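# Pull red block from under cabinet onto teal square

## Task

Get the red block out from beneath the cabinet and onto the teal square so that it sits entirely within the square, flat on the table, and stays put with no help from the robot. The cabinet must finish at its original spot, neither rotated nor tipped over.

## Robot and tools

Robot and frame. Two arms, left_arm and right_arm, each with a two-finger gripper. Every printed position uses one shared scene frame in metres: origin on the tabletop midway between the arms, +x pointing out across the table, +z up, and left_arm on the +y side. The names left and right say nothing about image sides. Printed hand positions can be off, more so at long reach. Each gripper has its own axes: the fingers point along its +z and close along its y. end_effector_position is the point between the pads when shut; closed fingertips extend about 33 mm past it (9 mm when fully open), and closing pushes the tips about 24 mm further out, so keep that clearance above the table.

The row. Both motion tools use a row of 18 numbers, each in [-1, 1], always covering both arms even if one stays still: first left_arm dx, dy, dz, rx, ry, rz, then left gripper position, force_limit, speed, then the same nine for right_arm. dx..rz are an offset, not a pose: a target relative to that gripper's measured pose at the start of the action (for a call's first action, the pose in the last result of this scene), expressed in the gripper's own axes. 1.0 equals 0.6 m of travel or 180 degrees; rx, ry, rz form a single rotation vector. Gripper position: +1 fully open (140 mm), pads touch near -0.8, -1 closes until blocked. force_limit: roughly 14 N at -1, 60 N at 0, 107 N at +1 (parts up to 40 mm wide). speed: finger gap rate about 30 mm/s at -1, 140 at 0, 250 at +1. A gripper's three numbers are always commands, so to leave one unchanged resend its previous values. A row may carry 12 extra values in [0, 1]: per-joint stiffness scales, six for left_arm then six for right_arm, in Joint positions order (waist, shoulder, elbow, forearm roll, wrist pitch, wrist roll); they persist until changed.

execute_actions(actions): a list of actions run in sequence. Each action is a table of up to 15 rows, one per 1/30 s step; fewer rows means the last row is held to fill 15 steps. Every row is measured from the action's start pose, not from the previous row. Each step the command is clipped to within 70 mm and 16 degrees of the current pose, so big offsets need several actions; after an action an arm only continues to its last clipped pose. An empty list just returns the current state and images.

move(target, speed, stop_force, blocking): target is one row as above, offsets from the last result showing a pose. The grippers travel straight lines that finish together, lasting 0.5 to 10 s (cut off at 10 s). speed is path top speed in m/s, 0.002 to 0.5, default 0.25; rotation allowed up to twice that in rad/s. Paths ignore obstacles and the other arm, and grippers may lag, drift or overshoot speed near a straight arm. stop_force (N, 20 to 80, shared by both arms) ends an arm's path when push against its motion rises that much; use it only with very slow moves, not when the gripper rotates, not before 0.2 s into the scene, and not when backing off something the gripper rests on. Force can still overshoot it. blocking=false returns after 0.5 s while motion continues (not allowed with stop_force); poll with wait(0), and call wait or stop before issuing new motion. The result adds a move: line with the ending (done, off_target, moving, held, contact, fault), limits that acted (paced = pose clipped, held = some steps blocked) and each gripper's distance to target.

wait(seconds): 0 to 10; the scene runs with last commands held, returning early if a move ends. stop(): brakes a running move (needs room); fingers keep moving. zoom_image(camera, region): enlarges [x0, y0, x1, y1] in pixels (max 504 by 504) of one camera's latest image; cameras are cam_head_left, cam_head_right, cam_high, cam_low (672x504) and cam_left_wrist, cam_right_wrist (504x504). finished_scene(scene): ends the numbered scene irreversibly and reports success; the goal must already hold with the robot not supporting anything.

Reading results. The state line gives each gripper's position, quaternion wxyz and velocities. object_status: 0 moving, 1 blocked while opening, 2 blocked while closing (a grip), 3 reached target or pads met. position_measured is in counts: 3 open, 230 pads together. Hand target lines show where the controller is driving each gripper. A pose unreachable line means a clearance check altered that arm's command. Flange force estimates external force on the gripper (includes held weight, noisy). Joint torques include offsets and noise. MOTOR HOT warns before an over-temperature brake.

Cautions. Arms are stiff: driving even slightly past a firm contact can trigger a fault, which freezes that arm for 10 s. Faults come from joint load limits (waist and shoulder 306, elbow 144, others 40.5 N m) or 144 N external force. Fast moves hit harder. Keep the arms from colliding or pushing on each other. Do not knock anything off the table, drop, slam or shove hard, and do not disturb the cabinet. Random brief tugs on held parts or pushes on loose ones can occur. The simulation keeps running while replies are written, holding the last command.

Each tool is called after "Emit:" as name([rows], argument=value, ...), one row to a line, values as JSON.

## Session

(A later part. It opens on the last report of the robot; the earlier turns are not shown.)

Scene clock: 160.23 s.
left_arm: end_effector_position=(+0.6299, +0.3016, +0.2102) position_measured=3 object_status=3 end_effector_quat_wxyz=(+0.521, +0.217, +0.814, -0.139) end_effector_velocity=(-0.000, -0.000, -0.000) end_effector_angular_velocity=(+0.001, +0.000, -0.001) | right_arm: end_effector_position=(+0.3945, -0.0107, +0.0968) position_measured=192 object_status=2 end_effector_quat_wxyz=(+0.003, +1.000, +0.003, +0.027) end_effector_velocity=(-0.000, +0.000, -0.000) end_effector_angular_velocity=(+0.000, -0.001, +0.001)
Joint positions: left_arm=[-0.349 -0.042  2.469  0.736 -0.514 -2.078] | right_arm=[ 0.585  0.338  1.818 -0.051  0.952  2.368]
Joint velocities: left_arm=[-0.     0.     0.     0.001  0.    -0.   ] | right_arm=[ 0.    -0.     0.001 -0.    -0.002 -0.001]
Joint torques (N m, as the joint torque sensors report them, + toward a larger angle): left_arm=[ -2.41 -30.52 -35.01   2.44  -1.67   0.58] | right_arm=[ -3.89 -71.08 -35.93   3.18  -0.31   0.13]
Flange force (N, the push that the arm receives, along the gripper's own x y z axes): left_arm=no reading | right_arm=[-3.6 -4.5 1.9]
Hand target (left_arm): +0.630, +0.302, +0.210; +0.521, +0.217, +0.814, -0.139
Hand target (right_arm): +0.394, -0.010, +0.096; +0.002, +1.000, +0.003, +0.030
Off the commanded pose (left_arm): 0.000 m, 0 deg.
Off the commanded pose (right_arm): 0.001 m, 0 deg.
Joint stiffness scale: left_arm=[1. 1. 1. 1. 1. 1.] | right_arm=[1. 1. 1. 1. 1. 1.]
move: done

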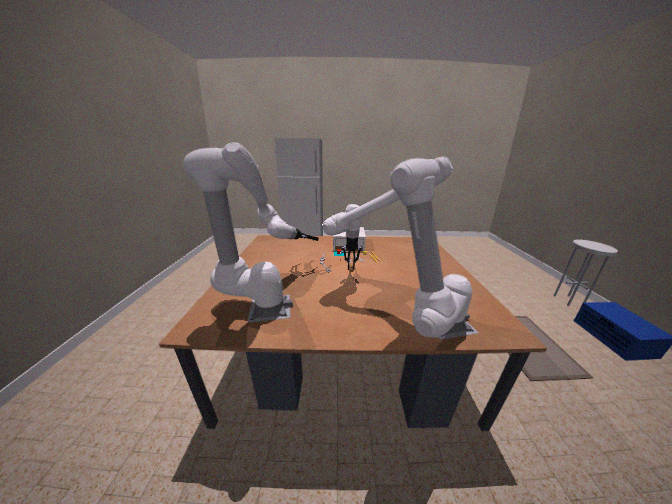

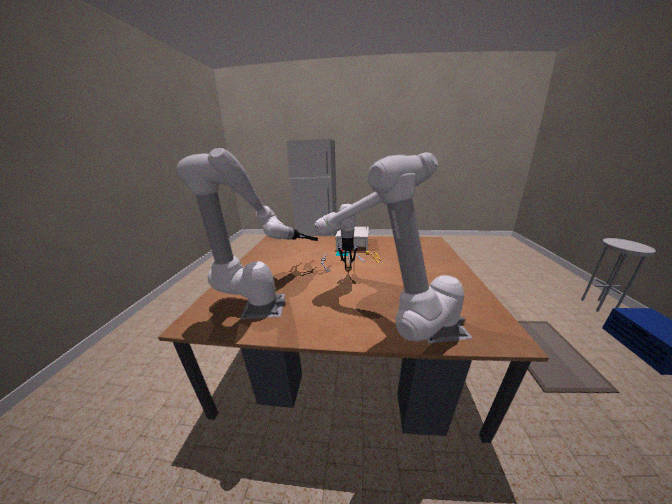

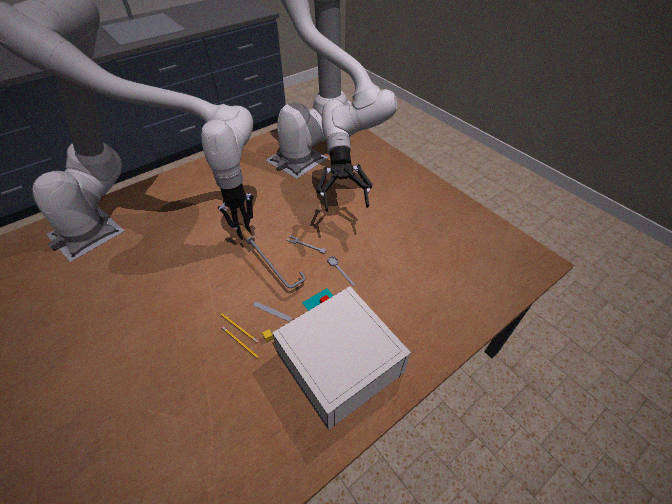

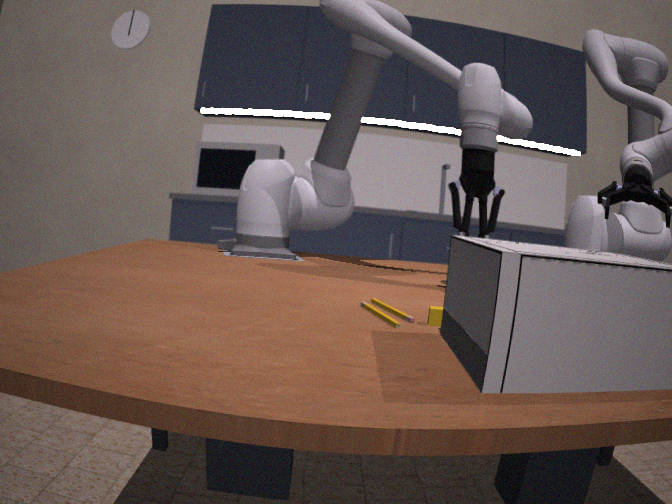

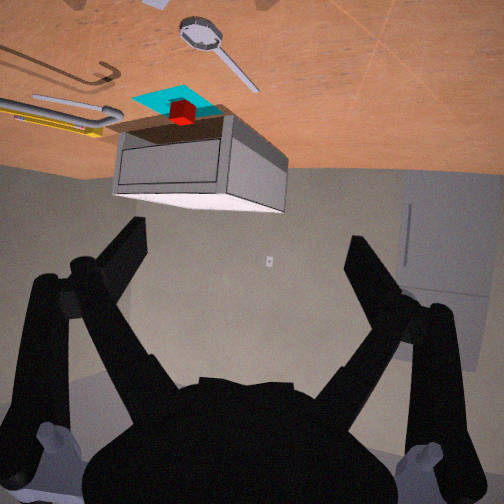

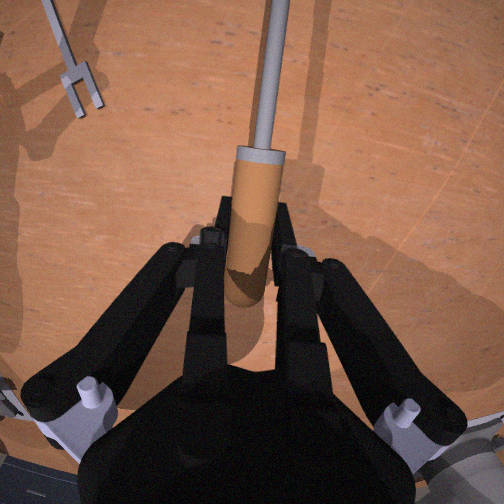

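Emit:
move(target=[0,0,0,0,0,0,1,0,0,0,0,0.101,0,0,0,-0.98,1,0], speed=0.08)

Emit:
move(target=[0,0,0,0,0,0,1,0,0,0,0,0,0,0,0,0,0,0])

Emit:
finished_scene(scene=1)

Scene clock: 164.17 s.
left_arm: end_effector_position=(+0.6299, +0.3016, +0.2102) position_measured=3 object_status=3 end_effector_quat_wxyz=(+0.521, +0.217, +0.814, -0.139) end_effector_velocity=(+0.000, +0.000, +0.000) end_effector_angular_velocity=(+0.000, -0.000, -0.000) | right_arm: end_effector_position=(+0.3962, -0.0093, +0.0387) position_measured=192 object_status=2 end_effector_quat_wxyz=(+0.002, +1.000, +0.005, +0.025) end_effector_velocity=(+0.000, +0.001, -0.000) end_effector_angular_velocity=(+0.001, -0.002, +0.001)
Joint positions: left_arm=[-0.349 -0.042  2.469  0.736 -0.514 -2.078] | right_arm=[ 0.583  0.399  1.855 -0.051  0.855  2.368]
Joint velocities: left_arm=[ 0. -0. -0.  0.  0.  0.] | right_arm=[ 0.     0.     0.    -0.    -0.002 -0.001]
Joint torques (N m, as the joint torque sensors report them, + toward a larger angle): left_arm=[  3.03 -28.3  -35.95   2.16  -2.19   0.67] | right_arm=[ -3.7  -72.06 -31.16   3.23   0.48  -0.14]
Flange force (N, the push that the arm receives, along the gripper's own x y z axes): left_arm=no reading | right_arm=[-3.1 -5.0 -0.4]
Hand target (left_arm): +0.630, +0.302, +0.210; +0.521, +0.217, +0.814, -0.139
Hand target (right_arm): +0.398, -0.011, +0.036; +0.003, +1.000, +0.003, +0.027
Off the commanded pose (left_arm): 0.000 m, 0 deg.
Off the commanded pose (right_arm): 0.003 m, 0 deg.
Joint stiffness scale: left_arm=[1. 1. 1. 1. 1. 1.] | right_arm=[1. 1. 1. 1. 1. 1.]
move: done

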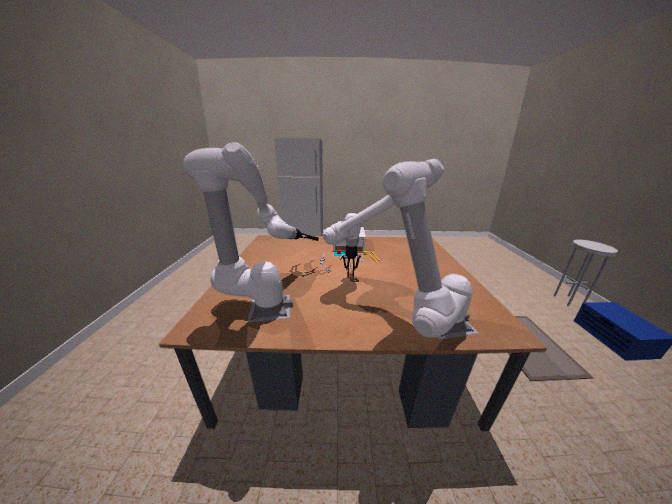

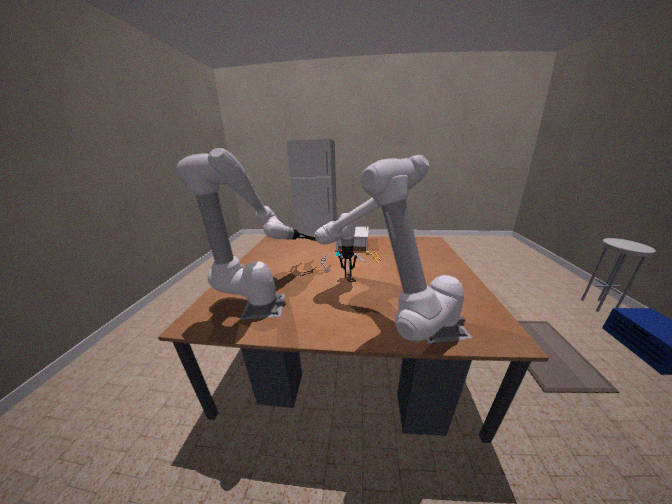

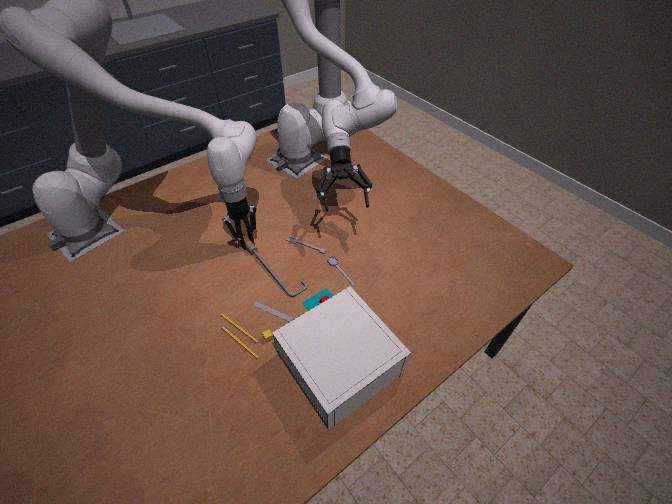

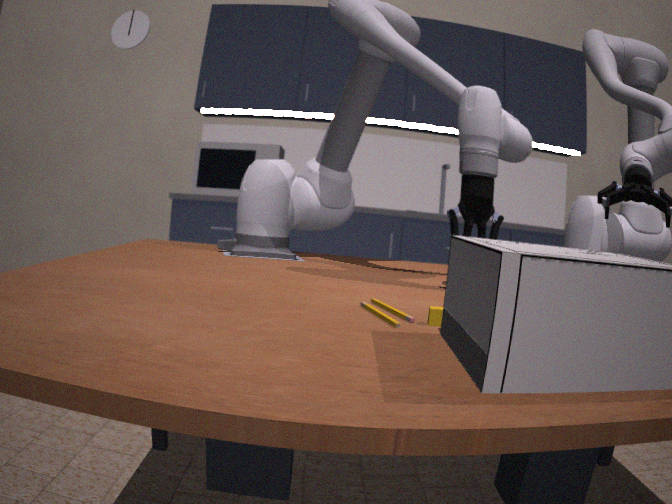

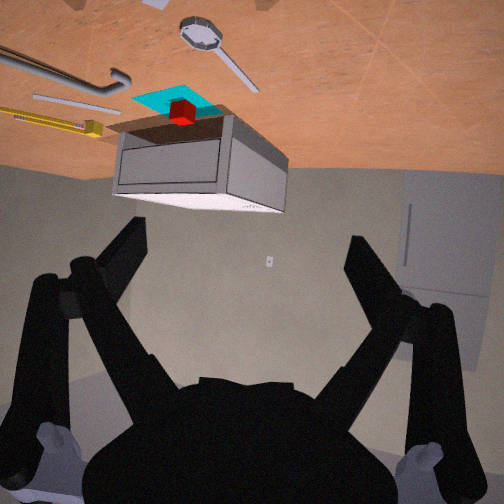

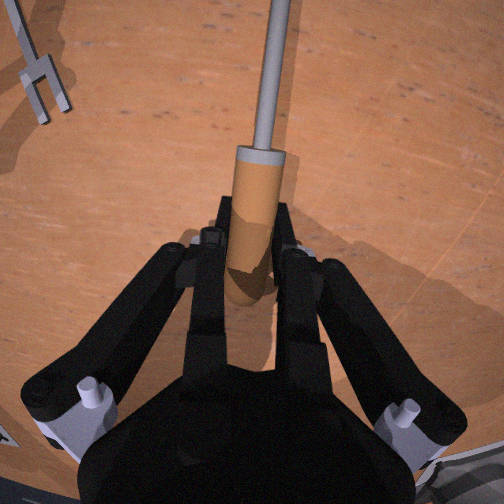

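Scene clock: 164.70 s.
left_arm: end_effector_position=(+0.6299, +0.3016, +0.2102) position_measured=3 object_status=3 end_effector_quat_wxyz=(+0.521, +0.217, +0.814, -0.139) end_effector_velocity=(-0.000, -0.000, -0.000) end_effector_angular_velocity=(+0.000, +0.000, -0.001) | right_arm: end_effector_position=(+0.3962, -0.0093, +0.0387) position_measured=129 object_status=3 end_effector_quat_wxyz=(+0.002, +1.000, +0.005, +0.025) end_effector_velocity=(-0.000, -0.000, -0.000) end_effector_angular_velocity=(-0.000, +0.000, -0.001)
Joint positions: left_arm=[-0.349 -0.042  2.469  0.736 -0.514 -2.078] | right_arm=[ 0.583  0.399  1.855 -0.051  0.855  2.368]
Joint velocities: left_arm=[ 0.    -0.     0.     0.002 -0.    -0.001] | right_arm=[ 0.    -0.     0.001 -0.    -0.     0.001]
Joint torques (N m, as the joint torque sensors report them, + toward a larger angle): left_arm=[  1.92 -28.91 -33.77   1.99  -2.44   0.88] | right_arm=[ -3.51 -73.52 -31.09   3.03  -0.18   0.05]
Flange force (N, the push that the arm receives, along the gripper's own x y z axes): left_arm=no reading | right_arm=[-1.0 -6.4 0.2]
Hand target (left_arm): +0.630, +0.302, +0.210; +0.521, +0.217, +0.814, -0.139
Hand target (right_arm): +0.396, -0.009, +0.039; +0.002, +1.000, +0.005, +0.025
Off the commanded pose (left_arm): 0.000 m, 0 deg.
Off the commanded pose (right_arm): 0.000 m, 0 deg.
Joint stiffness scale: left_arm=[1. 1. 1. 1. 1. 1.] | right_arm=[1. 1. 1. 1. 1. 1.]
move: done

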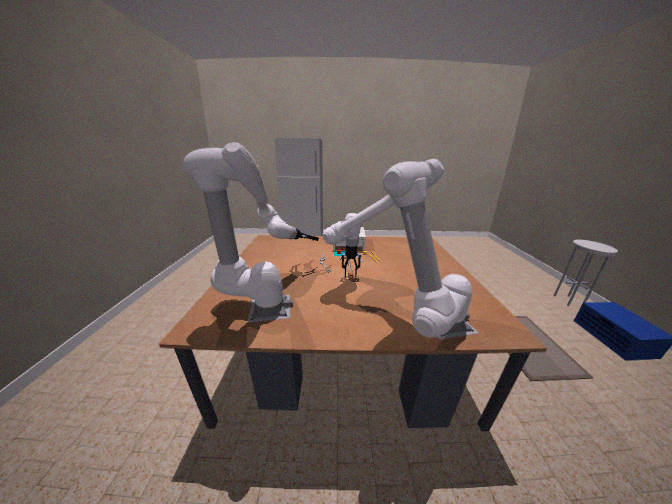

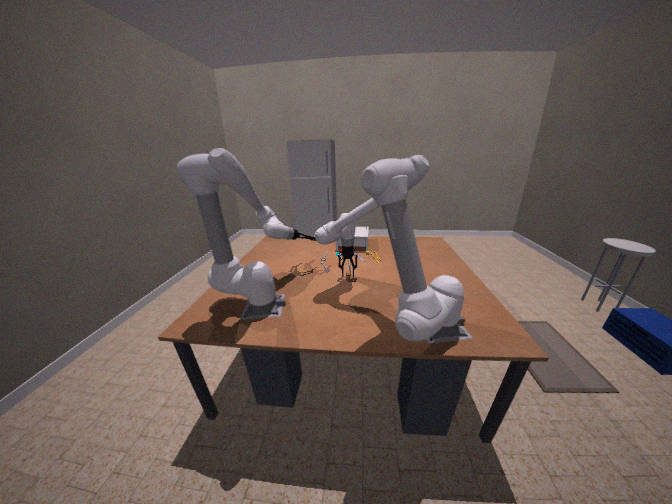

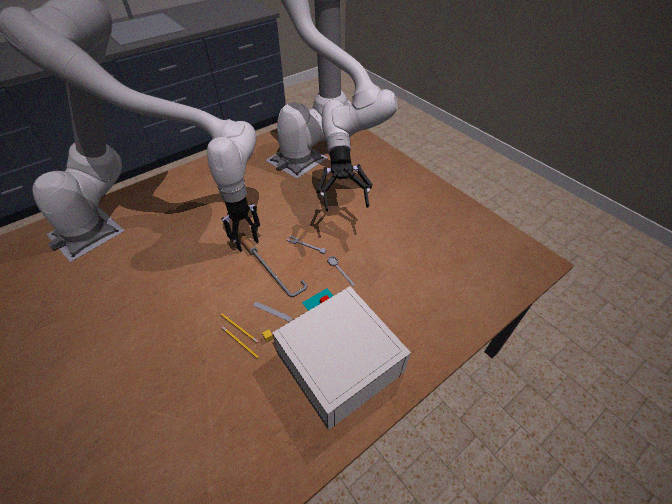

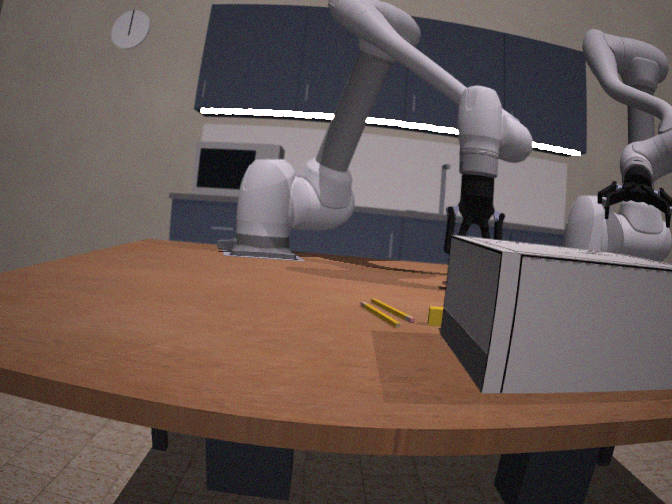

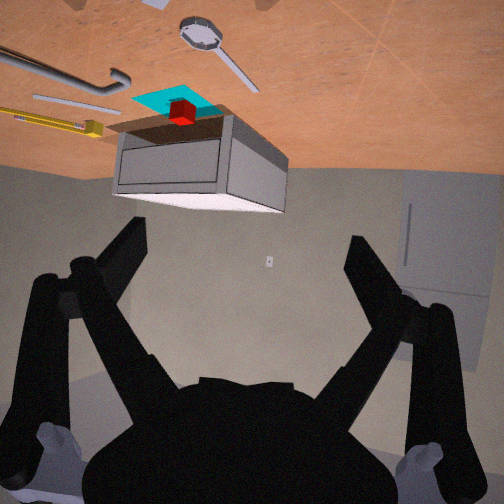

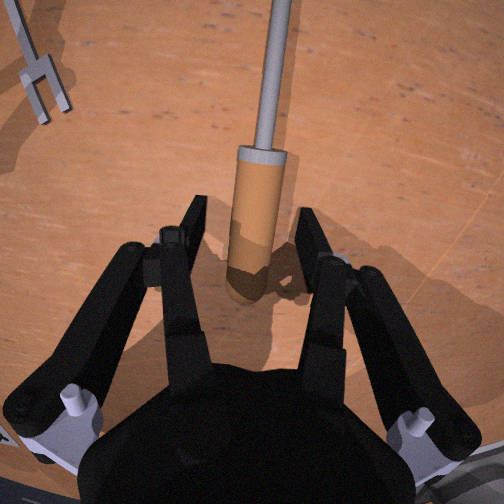

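The scene is finished: the task was done.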